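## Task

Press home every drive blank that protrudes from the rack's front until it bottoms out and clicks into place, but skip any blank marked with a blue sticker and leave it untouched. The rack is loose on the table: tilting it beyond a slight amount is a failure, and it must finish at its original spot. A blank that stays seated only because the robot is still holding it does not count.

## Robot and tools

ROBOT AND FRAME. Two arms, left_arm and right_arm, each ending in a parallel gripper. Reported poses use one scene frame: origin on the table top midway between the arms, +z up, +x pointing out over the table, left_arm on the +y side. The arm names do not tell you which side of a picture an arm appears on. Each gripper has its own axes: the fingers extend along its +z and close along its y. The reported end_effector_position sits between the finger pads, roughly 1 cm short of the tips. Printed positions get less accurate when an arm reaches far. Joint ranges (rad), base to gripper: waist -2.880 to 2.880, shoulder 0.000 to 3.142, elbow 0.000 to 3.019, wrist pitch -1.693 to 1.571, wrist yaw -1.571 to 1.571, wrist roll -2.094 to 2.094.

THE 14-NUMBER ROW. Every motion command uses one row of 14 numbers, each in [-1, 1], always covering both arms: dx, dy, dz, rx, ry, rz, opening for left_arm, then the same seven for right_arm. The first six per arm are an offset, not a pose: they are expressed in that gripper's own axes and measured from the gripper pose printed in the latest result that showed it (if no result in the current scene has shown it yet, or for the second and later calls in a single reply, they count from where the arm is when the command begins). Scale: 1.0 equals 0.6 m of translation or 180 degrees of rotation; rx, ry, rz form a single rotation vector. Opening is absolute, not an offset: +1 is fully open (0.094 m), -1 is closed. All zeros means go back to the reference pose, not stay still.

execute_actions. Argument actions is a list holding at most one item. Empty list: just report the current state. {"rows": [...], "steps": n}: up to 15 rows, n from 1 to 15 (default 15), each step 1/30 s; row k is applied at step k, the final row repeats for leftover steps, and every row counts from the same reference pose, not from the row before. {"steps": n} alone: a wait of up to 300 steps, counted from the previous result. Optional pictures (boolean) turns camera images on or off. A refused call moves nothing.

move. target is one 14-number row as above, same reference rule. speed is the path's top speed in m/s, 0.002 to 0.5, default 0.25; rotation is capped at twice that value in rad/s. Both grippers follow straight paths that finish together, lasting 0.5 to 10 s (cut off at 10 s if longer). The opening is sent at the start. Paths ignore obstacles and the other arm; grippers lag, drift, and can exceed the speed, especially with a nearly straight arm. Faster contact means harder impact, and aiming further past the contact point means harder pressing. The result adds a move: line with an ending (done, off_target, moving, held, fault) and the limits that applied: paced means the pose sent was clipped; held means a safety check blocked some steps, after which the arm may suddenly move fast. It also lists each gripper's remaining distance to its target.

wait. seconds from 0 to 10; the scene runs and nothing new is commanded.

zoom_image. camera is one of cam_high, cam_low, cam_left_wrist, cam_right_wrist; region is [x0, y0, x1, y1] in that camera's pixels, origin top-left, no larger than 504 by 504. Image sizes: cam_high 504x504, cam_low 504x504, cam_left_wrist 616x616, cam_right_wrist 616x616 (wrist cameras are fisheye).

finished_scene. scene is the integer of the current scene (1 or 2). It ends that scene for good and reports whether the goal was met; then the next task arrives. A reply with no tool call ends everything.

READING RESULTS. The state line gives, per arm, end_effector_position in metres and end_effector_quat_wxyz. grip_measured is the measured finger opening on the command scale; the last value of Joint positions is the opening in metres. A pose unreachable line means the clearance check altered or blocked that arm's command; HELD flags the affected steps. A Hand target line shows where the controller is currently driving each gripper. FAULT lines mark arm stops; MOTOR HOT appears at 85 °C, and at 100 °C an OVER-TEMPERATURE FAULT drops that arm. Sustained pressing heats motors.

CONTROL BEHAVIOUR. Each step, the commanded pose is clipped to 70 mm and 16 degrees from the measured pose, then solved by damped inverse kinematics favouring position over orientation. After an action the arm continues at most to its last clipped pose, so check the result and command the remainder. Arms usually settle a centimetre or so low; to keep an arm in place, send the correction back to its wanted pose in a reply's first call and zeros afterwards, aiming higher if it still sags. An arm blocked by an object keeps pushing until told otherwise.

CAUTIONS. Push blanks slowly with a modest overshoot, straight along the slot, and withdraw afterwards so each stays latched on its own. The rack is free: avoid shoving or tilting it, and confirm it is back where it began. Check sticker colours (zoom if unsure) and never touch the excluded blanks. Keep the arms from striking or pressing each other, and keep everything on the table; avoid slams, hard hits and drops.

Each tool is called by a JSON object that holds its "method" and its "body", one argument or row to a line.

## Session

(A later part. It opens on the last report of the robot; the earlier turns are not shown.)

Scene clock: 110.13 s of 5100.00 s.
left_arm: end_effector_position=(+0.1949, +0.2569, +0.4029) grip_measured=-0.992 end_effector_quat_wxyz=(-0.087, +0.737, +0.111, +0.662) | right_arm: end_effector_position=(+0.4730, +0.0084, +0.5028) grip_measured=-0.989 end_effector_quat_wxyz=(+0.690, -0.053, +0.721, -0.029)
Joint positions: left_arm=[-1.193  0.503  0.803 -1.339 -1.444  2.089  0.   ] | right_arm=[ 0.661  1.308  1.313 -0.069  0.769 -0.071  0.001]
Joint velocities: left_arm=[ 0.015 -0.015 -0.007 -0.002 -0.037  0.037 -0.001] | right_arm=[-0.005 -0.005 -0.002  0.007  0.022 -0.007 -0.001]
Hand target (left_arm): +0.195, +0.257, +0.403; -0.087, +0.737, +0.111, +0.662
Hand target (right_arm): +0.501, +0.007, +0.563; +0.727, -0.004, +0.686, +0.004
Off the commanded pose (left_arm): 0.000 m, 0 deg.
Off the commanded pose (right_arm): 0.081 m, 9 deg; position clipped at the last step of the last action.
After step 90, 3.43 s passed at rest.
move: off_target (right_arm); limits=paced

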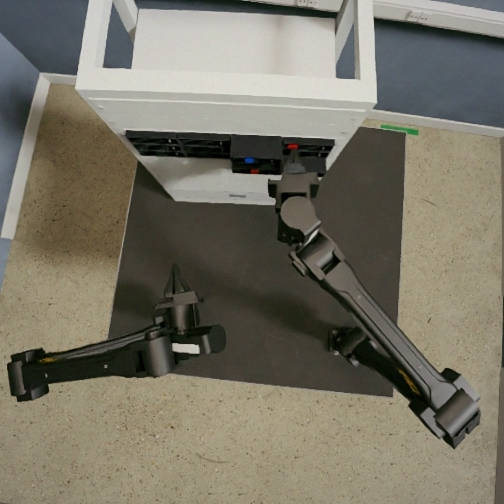

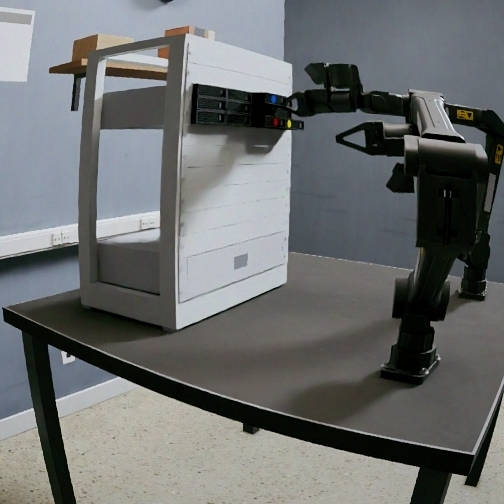

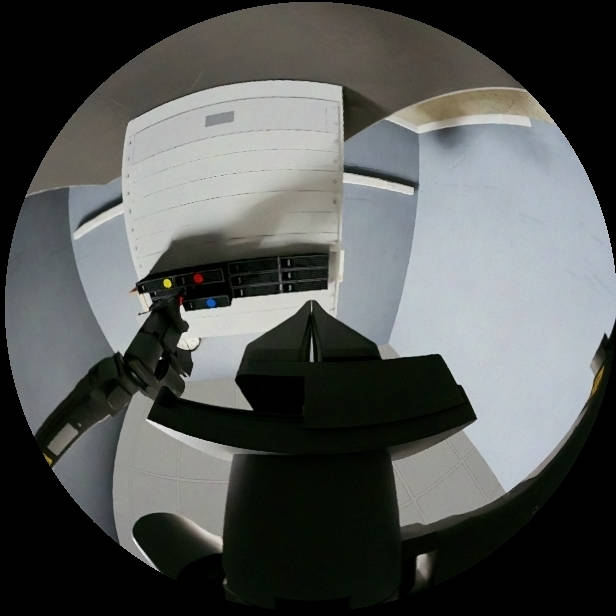

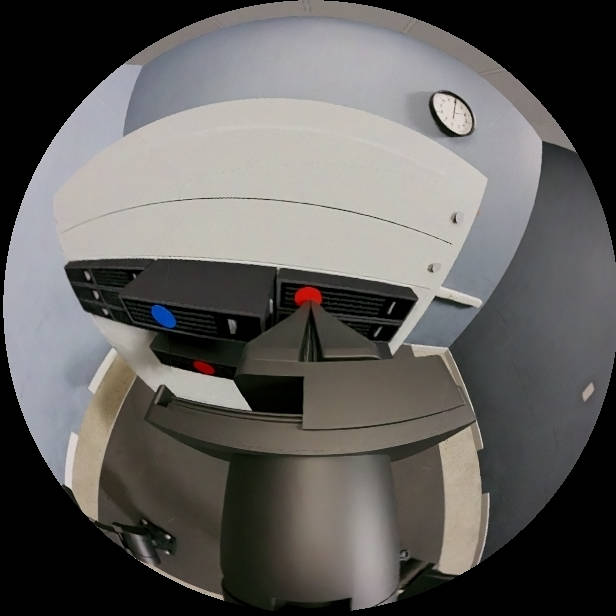

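{"method": "move", "body": {
  "target": [0,0,0,0,0,0,-1,-0.09,-0.08,-0.015,0,0,0,-1],
  "speed": 0.04
}}

{"method": "move", "body": {
  "target": [0,0,0,0,0,0,-1,-0.08,-0.01,0.1,0,-0.01,0,-1],
  "speed": 0.03
}}

{"method": "zoom_image", "body": {
  "camera": "cam_low",
  "region": [230, 70, 390, 170]
}}

Scene clock: 118.43 s of 5100.00 s.
left_arm: end_effector_position=(+0.1949, +0.2569, +0.4029) grip_measured=-0.992 end_effector_quat_wxyz=(-0.087, +0.737, +0.111, +0.662) | right_arm: end_effector_position=(+0.4687, -0.0217, +0.5151) grip_measured=-0.989 end_effector_quat_wxyz=(+0.669, -0.074, +0.739, -0.040)
Joint positions: left_arm=[-1.193  0.503  0.803 -1.339 -1.444  2.089  0.   ] | right_arm=[ 0.615  1.249  1.332 -0.22   0.711 -0.07   0.001]
Joint velocities: left_arm=[-0.005 -0.005 -0.002 -0.017 -0.022 -0.007 -0.001] | right_arm=[-0.005 -0.015 -0.007 -0.012  0.037 -0.051 -0.   ]
Hand target (left_arm): +0.195, +0.257, +0.403; -0.087, +0.737, +0.111, +0.662
Hand target (right_arm): +0.467, -0.034, +0.562; +0.691, -0.054, +0.720, -0.030
Off the commanded pose (left_arm): 0.000 m, 0 deg.
Off the commanded pose (right_arm): 0.049 m, 4 deg.
After step 90, 3.07 s passed at rest.
move: off_target (right_arm)

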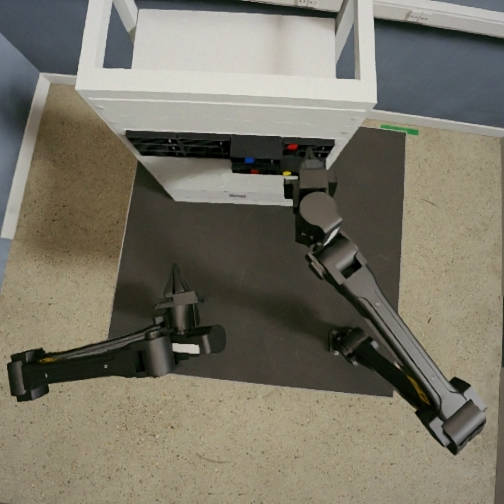

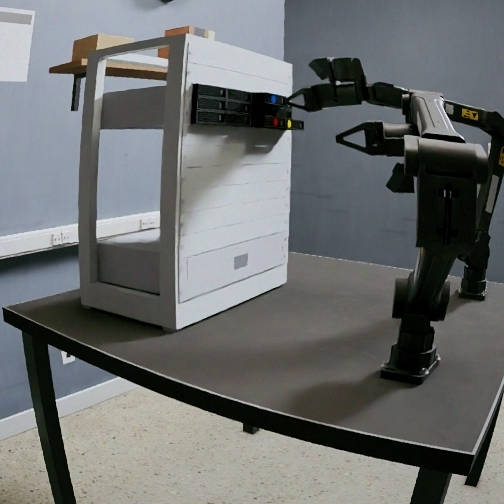

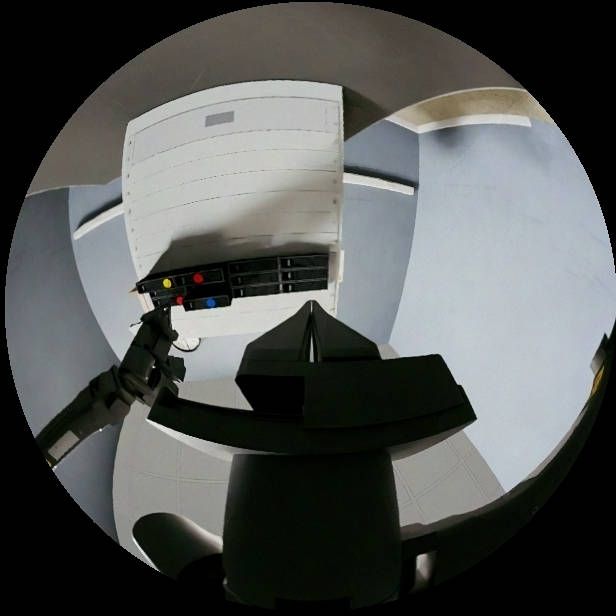

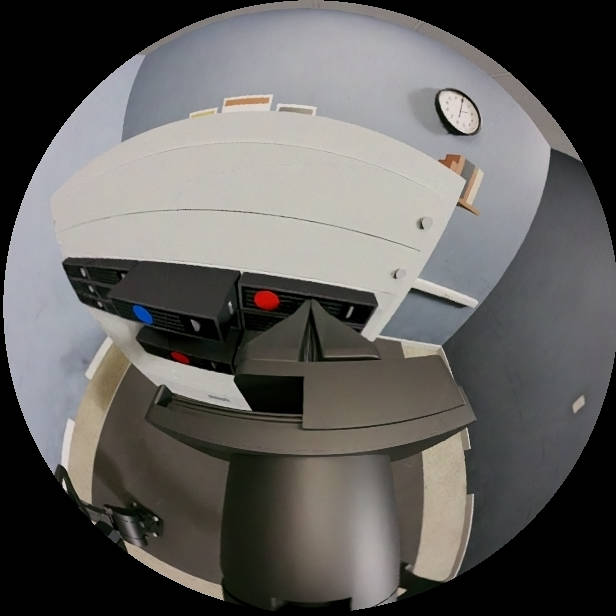

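Scene clock: 121.23 s of 5100.00 s.
left_arm: end_effector_position=(+0.1949, +0.2569, +0.4029) grip_measured=-0.992 end_effector_quat_wxyz=(-0.087, +0.737, +0.111, +0.662) | right_arm: end_effector_position=(+0.4751, -0.0156, +0.5081) grip_measured=-0.989 end_effector_quat_wxyz=(+0.652, -0.108, +0.749, -0.042)
Joint positions: left_arm=[-1.193  0.503  0.803 -1.339 -1.444  2.089  0.   ] | right_arm=[ 0.602  1.265  1.356 -0.276  0.656 -0.093  0.001]
Joint velocities: left_arm=[ 0.005 -0.015 -0.002  0.002 -0.022 -0.051  0.   ] | right_arm=[-0.015 -0.005 -0.002 -0.002  0.022 -0.022  0.001]
Hand target (left_arm): +0.195, +0.257, +0.403; -0.087, +0.737, +0.111, +0.662
Hand target (right_arm): +0.521, -0.023, +0.549; +0.681, -0.076, +0.727, -0.041
Off the commanded pose (left_arm): 0.000 m, 0 deg.
Off the commanded pose (right_arm): 0.076 m, 6 deg; position clipped at the last step of the last action.
move: off_target (right_arm); limits=paced

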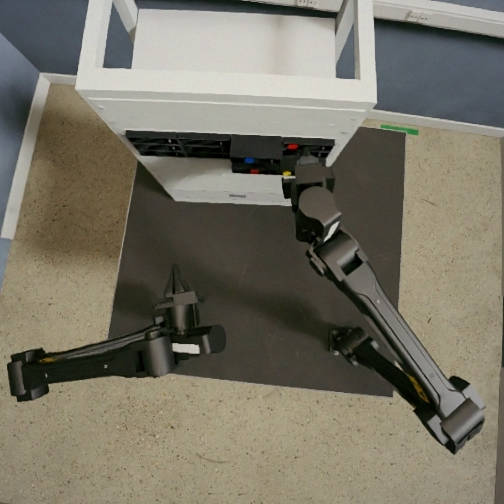

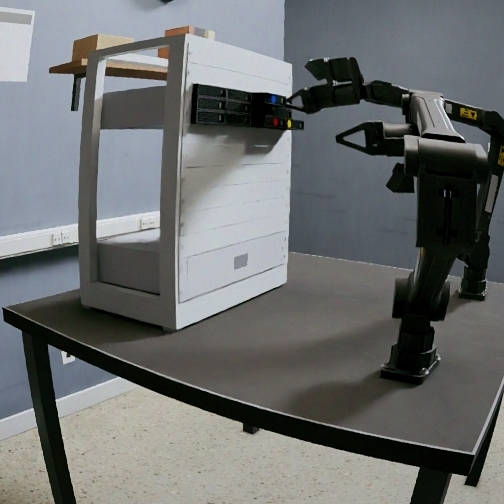

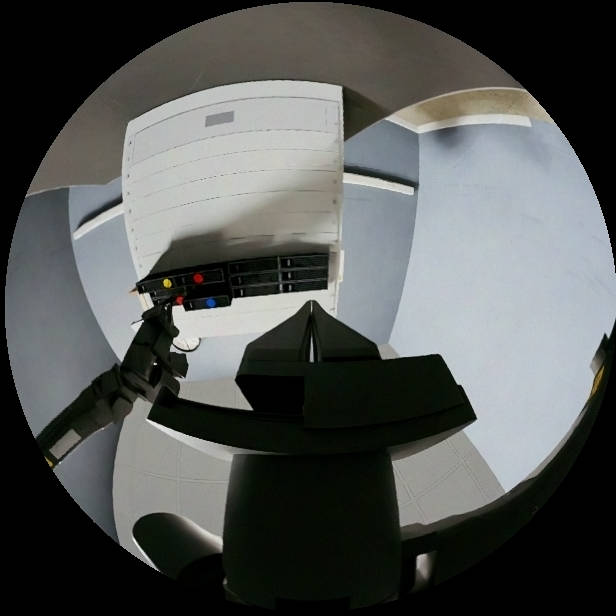

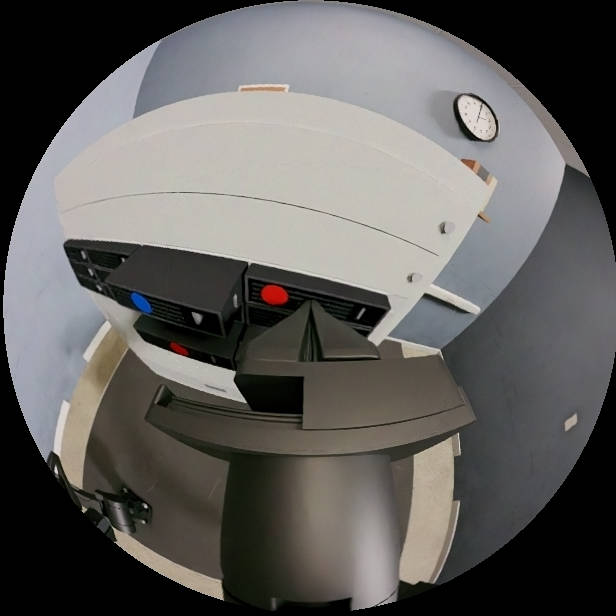

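Region (230, 70, 390, 170) of cam_low's 504x504 image, scaled by 3.150, with more detail than that image has; it fills the top 315 rows of this view, and the rest is white.

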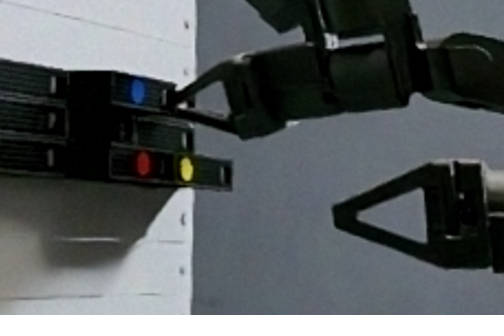

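{"method": "move", "body": {
  "target": [0,0,0,0,0,0,-1,-0.03,-0.01,0.12,0.03,-0.045,0.07,-1],
  "speed": 0.03
}}

{"method": "zoom_image", "body": {
  "camera": "cam_low",
  "region": [230, 70, 390, 170]
}}

Scene clock: 131.50 s of 5100.00 s.
left_arm: end_effector_position=(+0.1949, +0.2569, +0.4029) grip_measured=-0.992 end_effector_quat_wxyz=(-0.087, +0.737, +0.111, +0.662) | right_arm: end_effector_position=(+0.4764, -0.0154, +0.5093) grip_measured=-0.989 end_effector_quat_wxyz=(+0.685, -0.037, +0.728, -0.009)
Joint positions: left_arm=[-1.193  0.503  0.803 -1.339 -1.444  2.089  0.   ] | right_arm=[ 0.615  1.27   1.306 -0.117  0.716 -0.011  0.001]
Joint velocities: left_arm=[-0.005 -0.015 -0.007 -0.012 -0.066  0.022 -0.   ] | right_arm=[ 0.005 -0.005 -0.017  0.012 -0.037  0.022  0.001]
Hand target (left_arm): +0.195, +0.257, +0.403; -0.087, +0.737, +0.111, +0.662
Hand target (right_arm): +0.536, -0.020, +0.509; +0.707, +0.002, +0.708, +0.001
Off the commanded pose (left_arm): 0.000 m, 0 deg.
Off the commanded pose (right_arm): 0.073 m, 6 deg; position clipped at the last step of the last action.
After step 90, 2.40 s passed at rest.
move: off_target (right_arm); limits=paced

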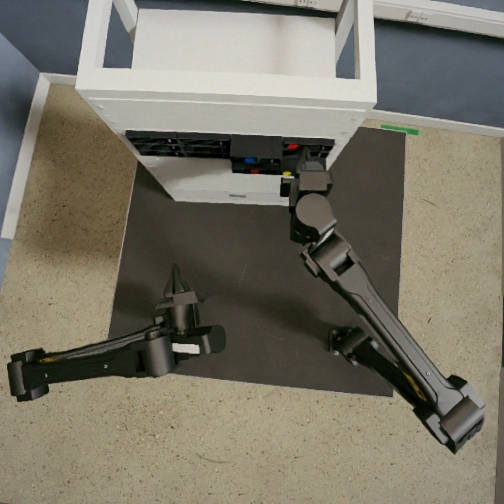

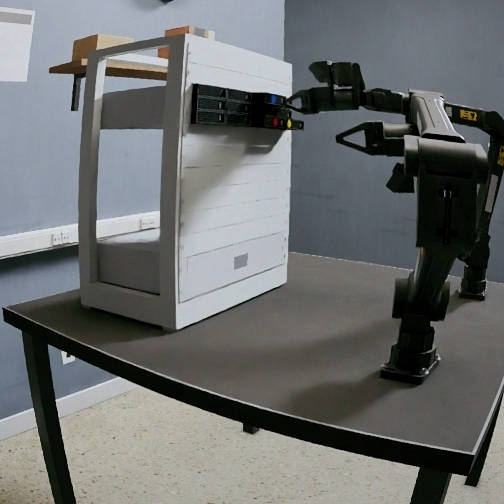

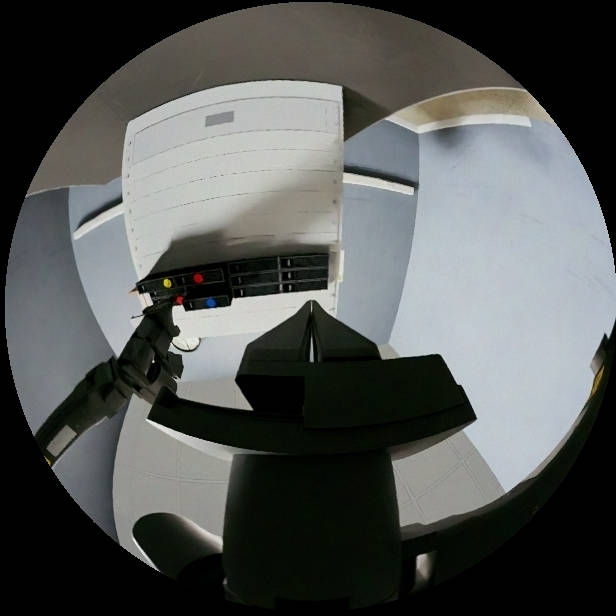

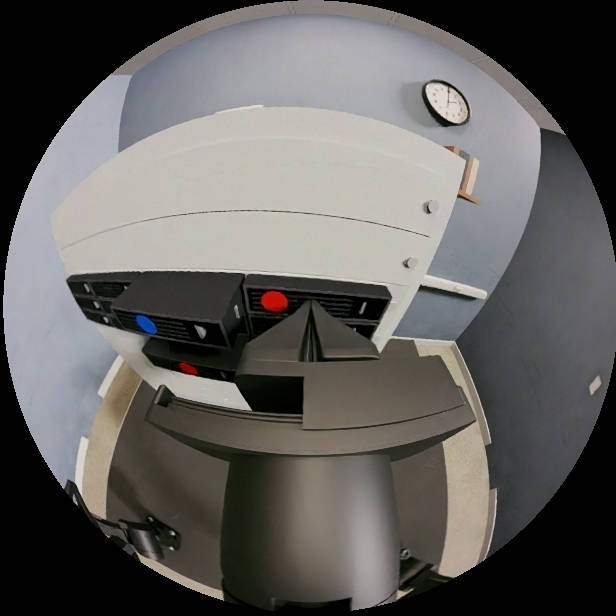

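Region (230, 70, 390, 170) of cam_low's 504x504 image, scaled by 3.150, with more detail than that image has; it fills the top 315 rows of this view, and the rest is white.

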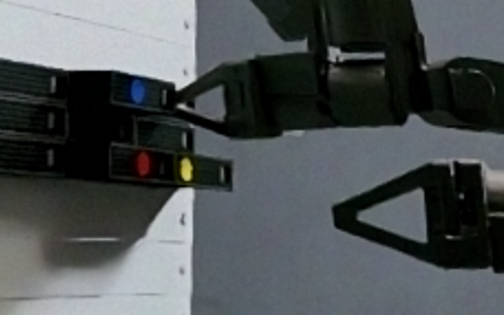

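{"method": "move", "body": {
  "target": [0,0,0,0,0,0,-1,-0.08,-0.02,-0.15,0,0,0,-1],
  "speed": 0.1
}}

{"method": "zoom_image", "body": {
  "camera": "cam_high",
  "region": [100, 100, 360, 220]
}}

{"method": "zoom_image", "body": {
  "camera": "cam_right_wrist",
  "region": [50, 180, 450, 380]
}}

Scene clock: 137.80 s of 5100.00 s.
left_arm: end_effector_position=(+0.1949, +0.2569, +0.4029) grip_measured=-0.992 end_effector_quat_wxyz=(-0.087, +0.737, +0.111, +0.662) | right_arm: end_effector_position=(+0.3980, -0.0284, +0.5435) grip_measured=-0.989 end_effector_quat_wxyz=(+0.675, -0.048, +0.736, -0.026)
Joint positions: left_arm=[-1.193  0.503  0.803 -1.339 -1.444  2.089  0.   ] | right_arm=[ 0.739  1.123  1.299 -0.309  0.849 -0.004  0.001]
Joint velocities: left_arm=[ 0.015  0.005 -0.002 -0.022  0.051  0.037 -0.001] | right_arm=[-0.024 -0.005  0.002 -0.002  0.022 -0.066 -0.001]
Hand target (left_arm): +0.195, +0.257, +0.403; -0.087, +0.737, +0.111, +0.662
Hand target (right_arm): +0.390, -0.029, +0.565; +0.684, -0.037, +0.728, -0.008
Off the commanded pose (left_arm): 0.000 m, 0 deg.
Off the commanded pose (right_arm): 0.022 m, 3 deg.
After step 90, 1.87 s passed at rest.
move: off_target (right_arm)

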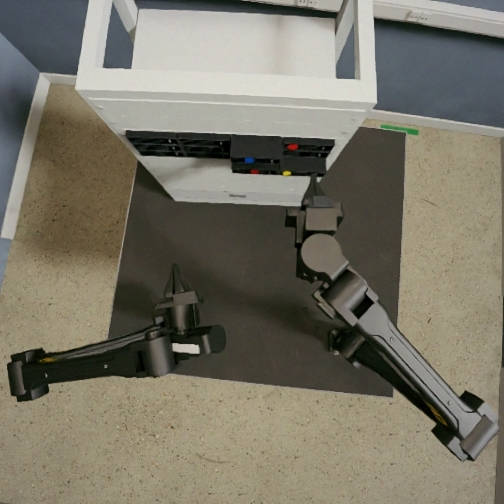

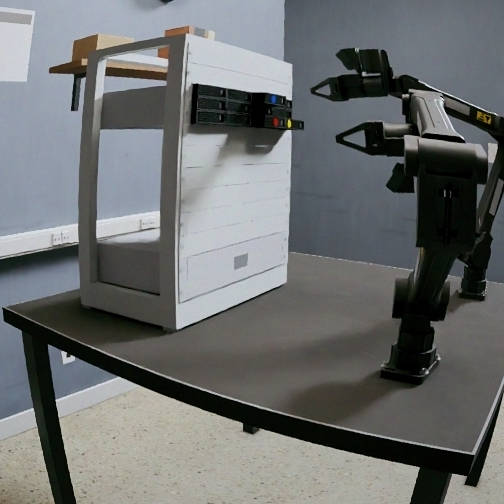

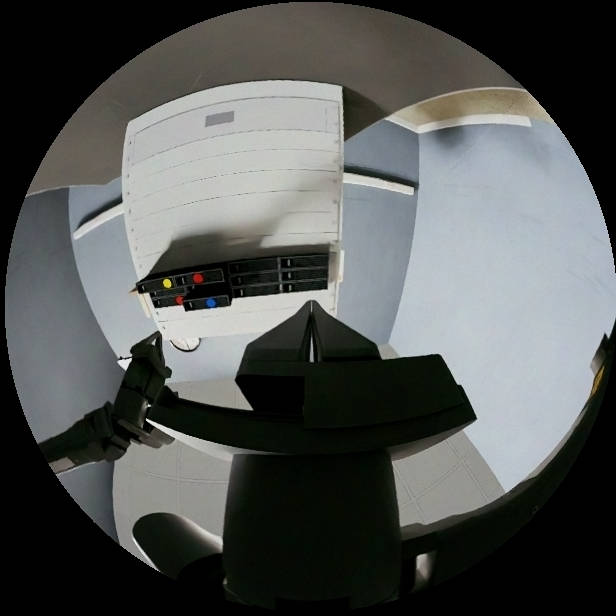

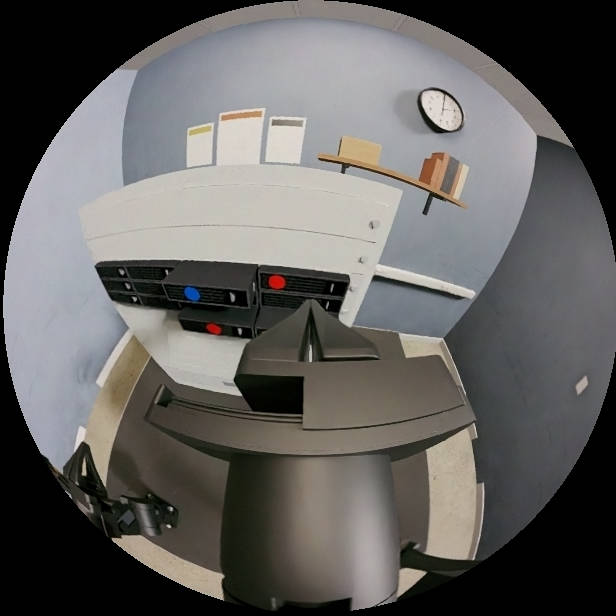

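Region (100, 100, 360, 220) of cam_high's 504x504 image, scaled by 1.938, with more detail than that image has; it fills the top 233 rows of this view, and the rest is white.

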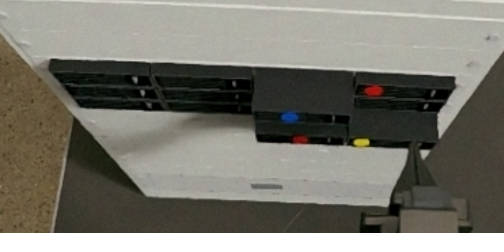

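Region (50, 180, 450, 380) of cam_right_wrist's 616x616 image, scaled by 1.260, with more detail than that image has.

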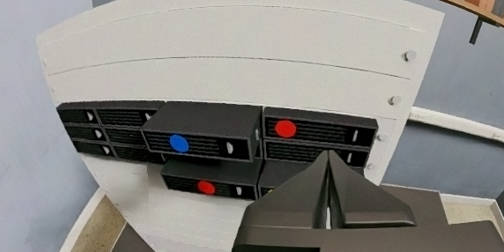

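{"method": "move", "body": {
  "target": [0,0,0,0,0,0,-1,0.075,-0.015,0.02,0.03,-0.03,0.03,-1],
  "speed": 0.08
}}

{"method": "zoom_image", "body": {
  "camera": "cam_low",
  "region": [230, 70, 390, 170]
}}

Scene clock: 144.07 s of 5100.00 s.
left_arm: end_effector_position=(+0.1949, +0.2569, +0.4029) grip_measured=-0.992 end_effector_quat_wxyz=(-0.087, +0.737, +0.111, +0.662) | right_arm: end_effector_position=(+0.4027, -0.0358, +0.4960) grip_measured=-0.989 end_effector_quat_wxyz=(+0.706, +0.013, +0.707, -0.020)
Joint positions: left_arm=[-1.193  0.503  0.803 -1.339 -1.444  2.089  0.   ] | right_arm=[ 0.739  1.123  1.11   0.011  0.926 -0.009  0.001]
Joint velocities: left_arm=[-0.005 -0.005 -0.002 -0.012  0.066  0.022  0.001] | right_arm=[ 0.015 -0.005 -0.007  0.032 -0.007  0.007 -0.   ]
Hand target (left_arm): +0.195, +0.257, +0.403; -0.087, +0.737, +0.111, +0.662
Hand target (right_arm): +0.405, -0.043, +0.499; +0.710, +0.018, +0.703, -0.026
Off the commanded pose (left_arm): 0.000 m, 0 deg.
Off the commanded pose (right_arm): 0.008 m, 1 deg.
After step 90, 1.97 s passed at rest.
move: done

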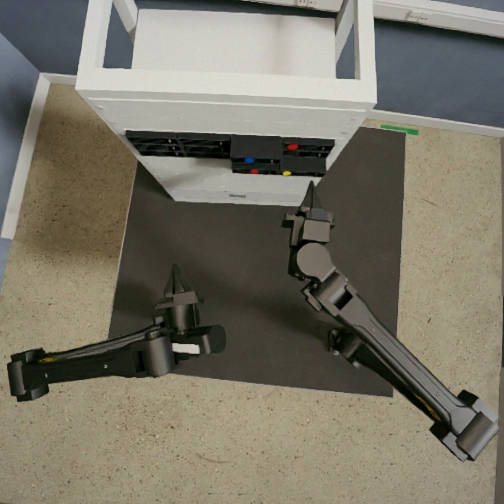

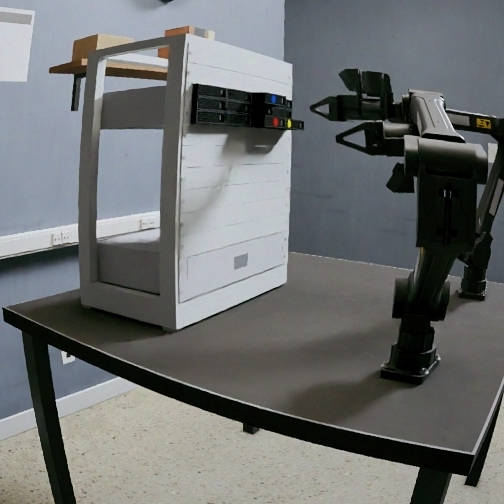

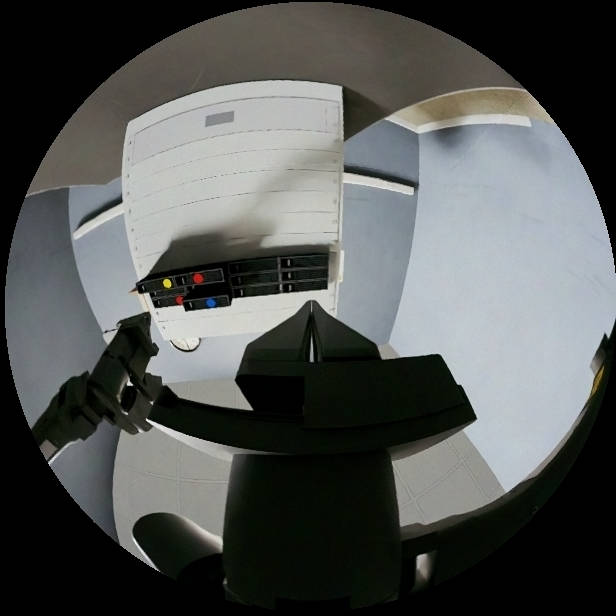

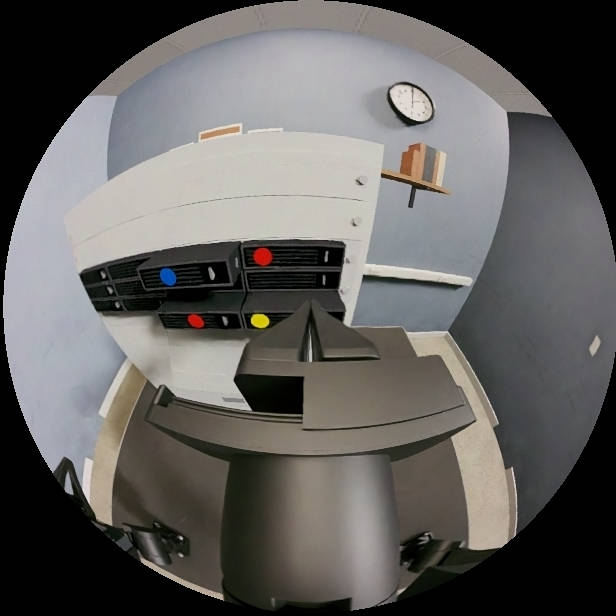

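Region (230, 70, 390, 170) of cam_low's 504x504 image, scaled by 3.150, with more detail than that image has; it fills the top 315 rows of this view, and the rest is white.

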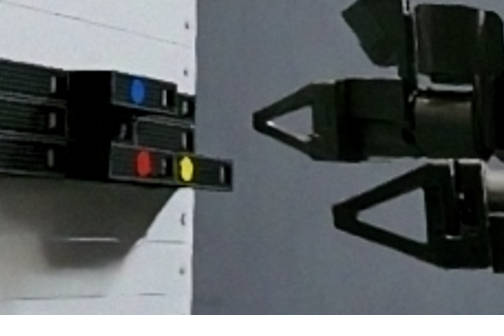

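{"method": "move", "body": {
  "target": [0,0,0,0,0,0,-1,0.073,0,0.01,0,0,0,-1],
  "speed": 0.08
}}

{"method": "move", "body": {
  "target": [0,0,0,0,0,0,-1,-0.05,0,0.2,0,0,0,-1],
  "speed": 0.025
}}

{"method": "zoom_image", "body": {
  "camera": "cam_low",
  "region": [230, 70, 390, 170]
}}

Scene clock: 149.57 s of 5100.00 s.
left_arm: end_effector_position=(+0.1949, +0.2569, +0.4029) grip_measured=-0.992 end_effector_quat_wxyz=(-0.087, +0.737, +0.111, +0.662) | right_arm: end_effector_position=(+0.4038, -0.0326, +0.4524) grip_measured=-0.989 end_effector_quat_wxyz=(+0.704, +0.004, +0.710, -0.020)
Joint positions: left_arm=[-1.193  0.503  0.803 -1.339 -1.444  2.089  0.   ] | right_arm=[ 0.739  1.135  1.011  0.11   0.914 -0.01   0.001]
Joint velocities: left_arm=[ 0.005  0.005 -0.002 -0.017  0.037  0.007 -0.   ] | right_arm=[-0.005 -0.005  0.007  0.012 -0.007 -0.007 -0.001]
Hand target (left_arm): +0.195, +0.257, +0.403; -0.087, +0.737, +0.111, +0.662
Hand target (right_arm): +0.408, -0.037, +0.452; +0.706, +0.012, +0.707, -0.020
Off the commanded pose (left_arm): 0.000 m, 0 deg.
Off the commanded pose (right_arm): 0.006 m, 1 deg.
After step 90, 1.60 s passed at rest.
move: done

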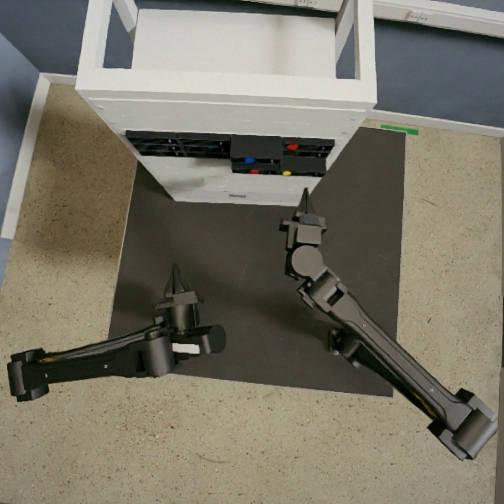

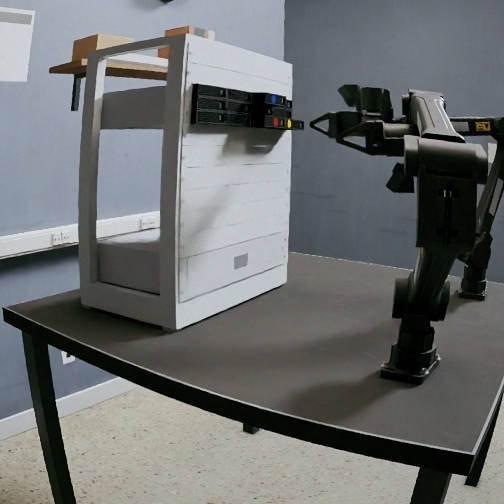

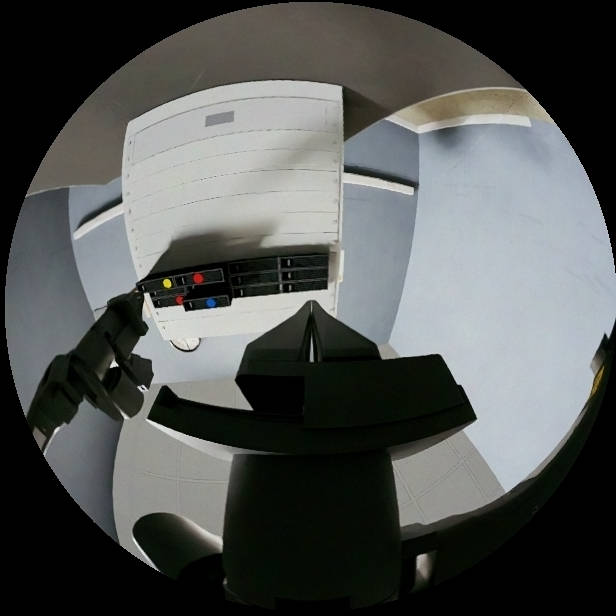

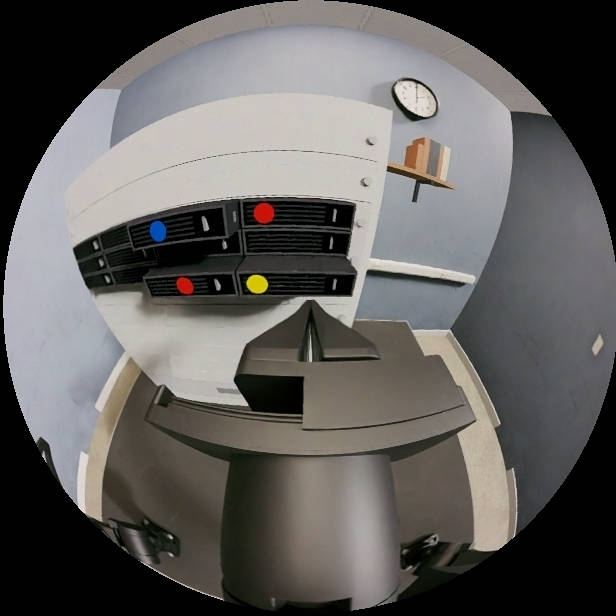

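Scene clock: 154.73 s of 5100.00 s.
left_arm: end_effector_position=(+0.1949, +0.2569, +0.4029) grip_measured=-0.992 end_effector_quat_wxyz=(-0.087, +0.737, +0.111, +0.662) | right_arm: end_effector_position=(+0.4904, -0.0259, +0.4052) grip_measured=-0.989 end_effector_quat_wxyz=(+0.670, -0.035, +0.740, -0.035)
Joint positions: left_arm=[-1.193  0.503  0.803 -1.339 -1.444  2.089  0.   ] | right_arm=[ 0.587  1.316  1.1    0.083  0.73  -0.01   0.001]
Joint velocities: left_arm=[-0.005 -0.005 -0.002 -0.007  0.037 -0.007  0.   ] | right_arm=[ 0.005 -0.015  0.002 -0.017  0.037  0.022  0.   ]
Hand target (left_arm): +0.195, +0.257, +0.403; -0.087, +0.737, +0.111, +0.662
Hand target (right_arm): +0.512, -0.039, +0.473; +0.706, +0.003, +0.708, -0.022
Off the commanded pose (left_arm): 0.000 m, 0 deg.
Off the commanded pose (right_arm): 0.084 m, 7 deg; position clipped at the last step of the last action.
move: off_target (right_arm); limits=paced

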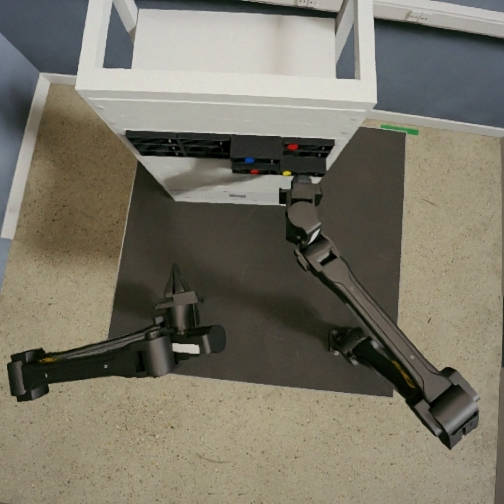

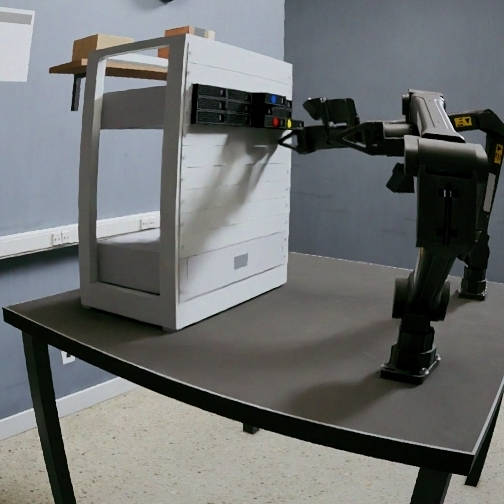

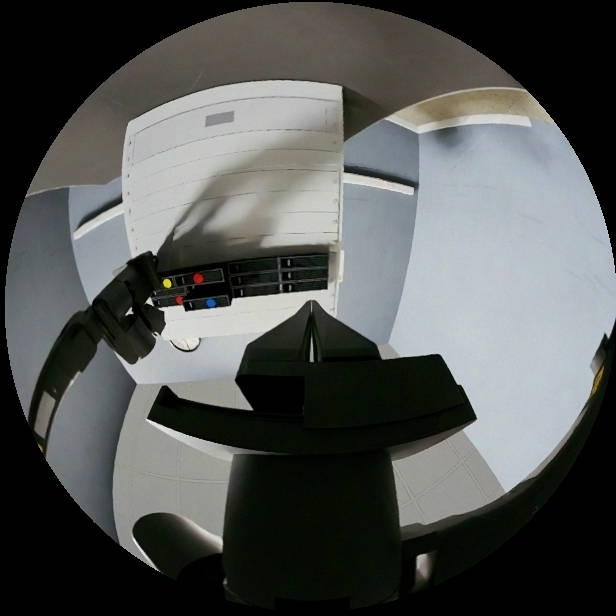

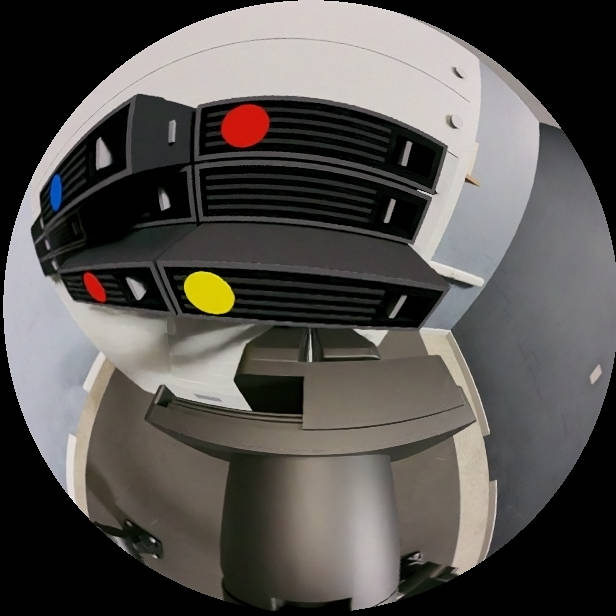

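Region (230, 70, 390, 170) of cam_low's 504x504 image, scaled by 3.150, with more detail than that image has; it fills the top 315 rows of this view, and the rest is white.

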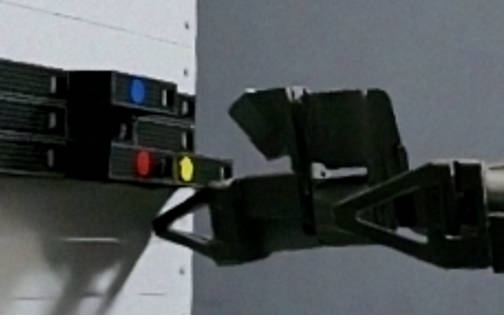

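{"method": "move", "body": {
  "target": [0,0,0,0,0,0,-1,-0.03,-0.015,-0.13,0.02,-0.04,0.02,-1],
  "speed": 0.08
}}

Scene clock: 163.80 s of 5100.00 s.
left_arm: end_effector_position=(+0.1949, +0.2569, +0.4029) grip_measured=-0.992 end_effector_quat_wxyz=(-0.087, +0.737, +0.111, +0.662) | right_arm: end_effector_position=(+0.4208, -0.0348, +0.4264) grip_measured=-0.989 end_effector_quat_wxyz=(+0.709, +0.010, +0.704, -0.038)
Joint positions: left_arm=[-1.193  0.503  0.803 -1.339 -1.444  2.089  0.   ] | right_arm=[ 0.71   1.189  0.969  0.236  0.92  -0.051  0.001]
Joint velocities: left_arm=[-0.005  0.005 -0.007 -0.012 -0.007 -0.007 -0.   ] | right_arm=[-0.015 -0.005  0.007 -0.007 -0.022 -0.037  0.001]
Hand target (left_arm): +0.195, +0.257, +0.403; -0.087, +0.737, +0.111, +0.662
Hand target (right_arm): +0.414, -0.034, +0.433; +0.715, +0.009, +0.698, -0.033
Off the commanded pose (left_arm): 0.000 m, 0 deg.
Off the commanded pose (right_arm): 0.008 m, 1 deg.
After step 90, 4.67 s passed at rest.
move: done

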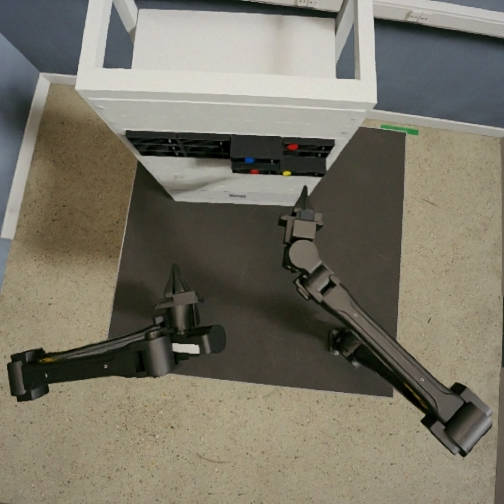

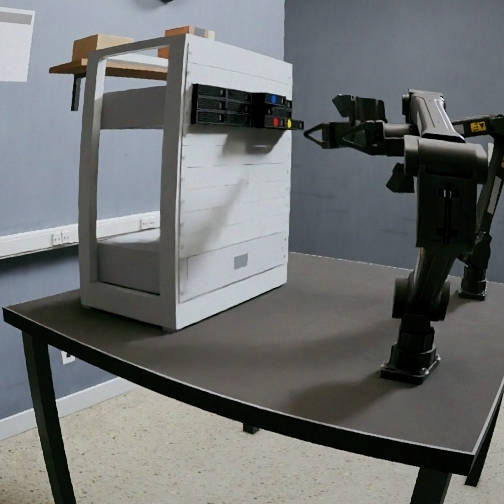

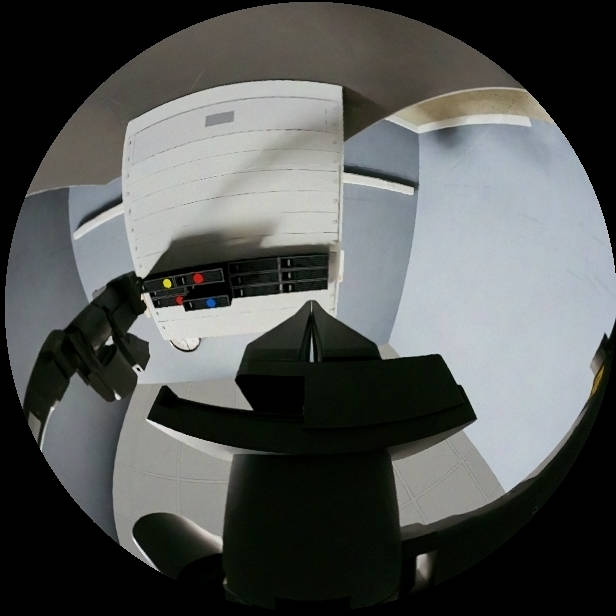

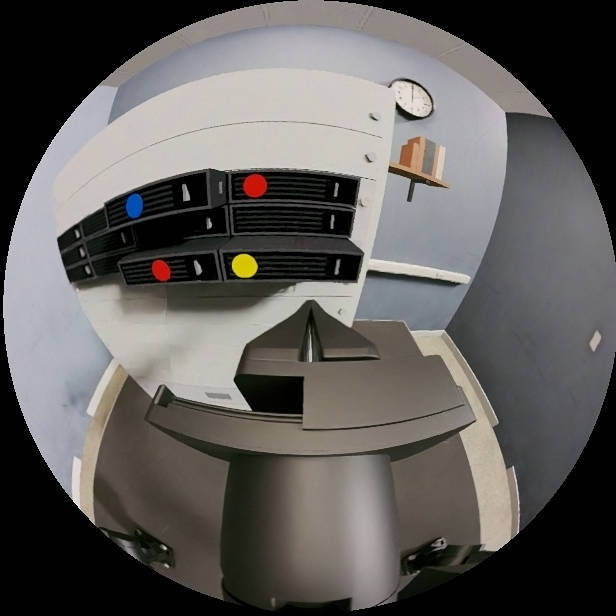

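Raise: target z ≈ .495, x .415.

{"method": "move", "body": {
  "target": [0,0,0,0,0,0,-1,-0.115,0,-0.01,0,0,0,-1],
  "speed": 0.05
}}

Scene clock: 168.57 s of 5100.00 s.
left_arm: end_effector_position=(+0.1949, +0.2569, +0.4029) grip_measured=-0.992 end_effector_quat_wxyz=(-0.087, +0.737, +0.111, +0.662) | right_arm: end_effector_position=(+0.4195, -0.0362, +0.4501) grip_measured=-0.989 end_effector_quat_wxyz=(+0.691, -0.007, +0.720, -0.064)
Joint positions: left_arm=[-1.193  0.503  0.803 -1.339 -1.444  2.089  0.   ] | right_arm=[ 0.714  1.171  1.054  0.056  0.936 -0.052  0.001]
Joint velocities: left_arm=[-0.005 -0.015  0.002  0.002 -0.022 -0.037 -0.   ] | right_arm=[-0.005 -0.005 -0.002 -0.017  0.051  0.051  0.   ]
Hand target (left_arm): +0.195, +0.257, +0.403; -0.087, +0.737, +0.111, +0.662
Hand target (right_arm): +0.413, -0.033, +0.494; +0.709, +0.011, +0.704, -0.037
Off the commanded pose (left_arm): 0.000 m, 0 deg.
Off the commanded pose (right_arm): 0.046 m, 5 deg.
After step 90, 0.03 s passed at rest.
move: off_target (right_arm)

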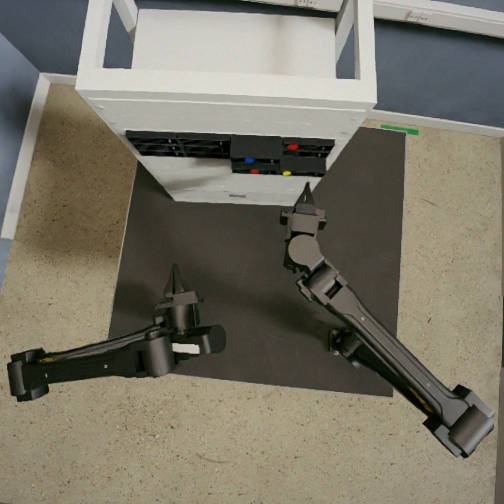

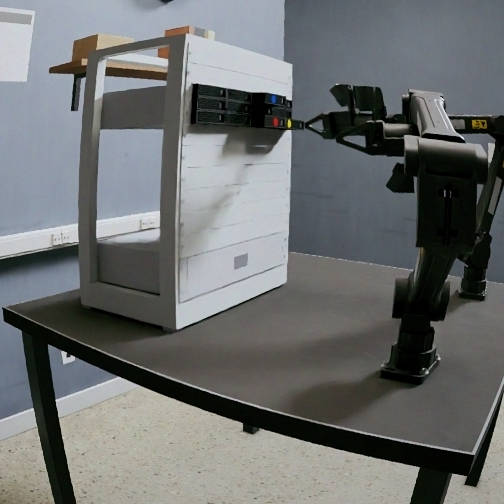

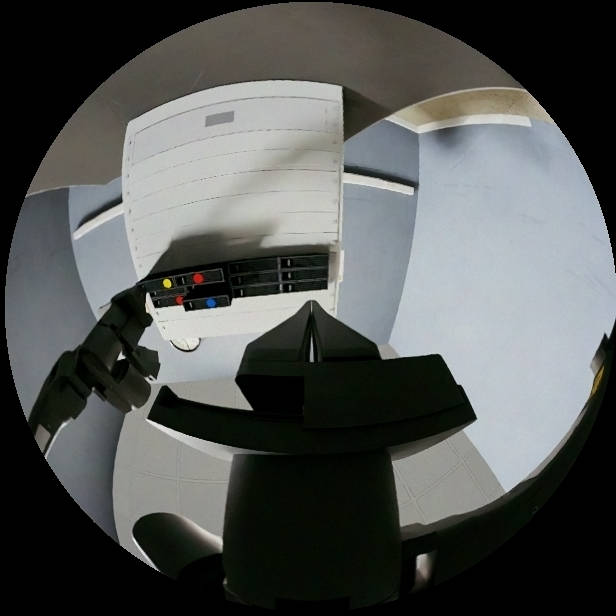

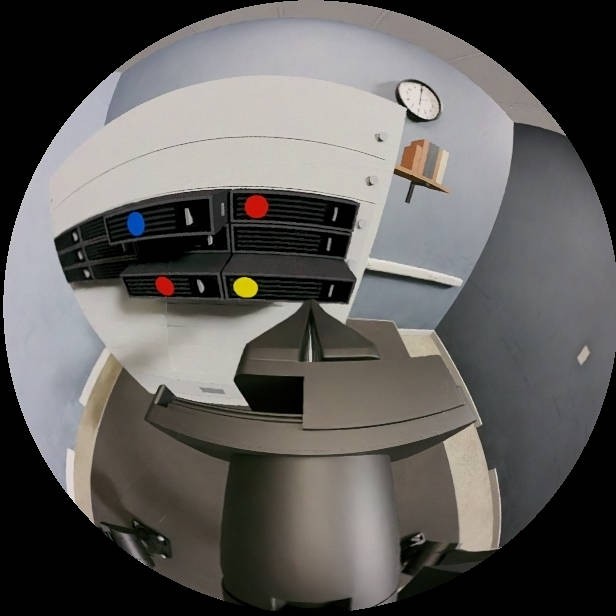

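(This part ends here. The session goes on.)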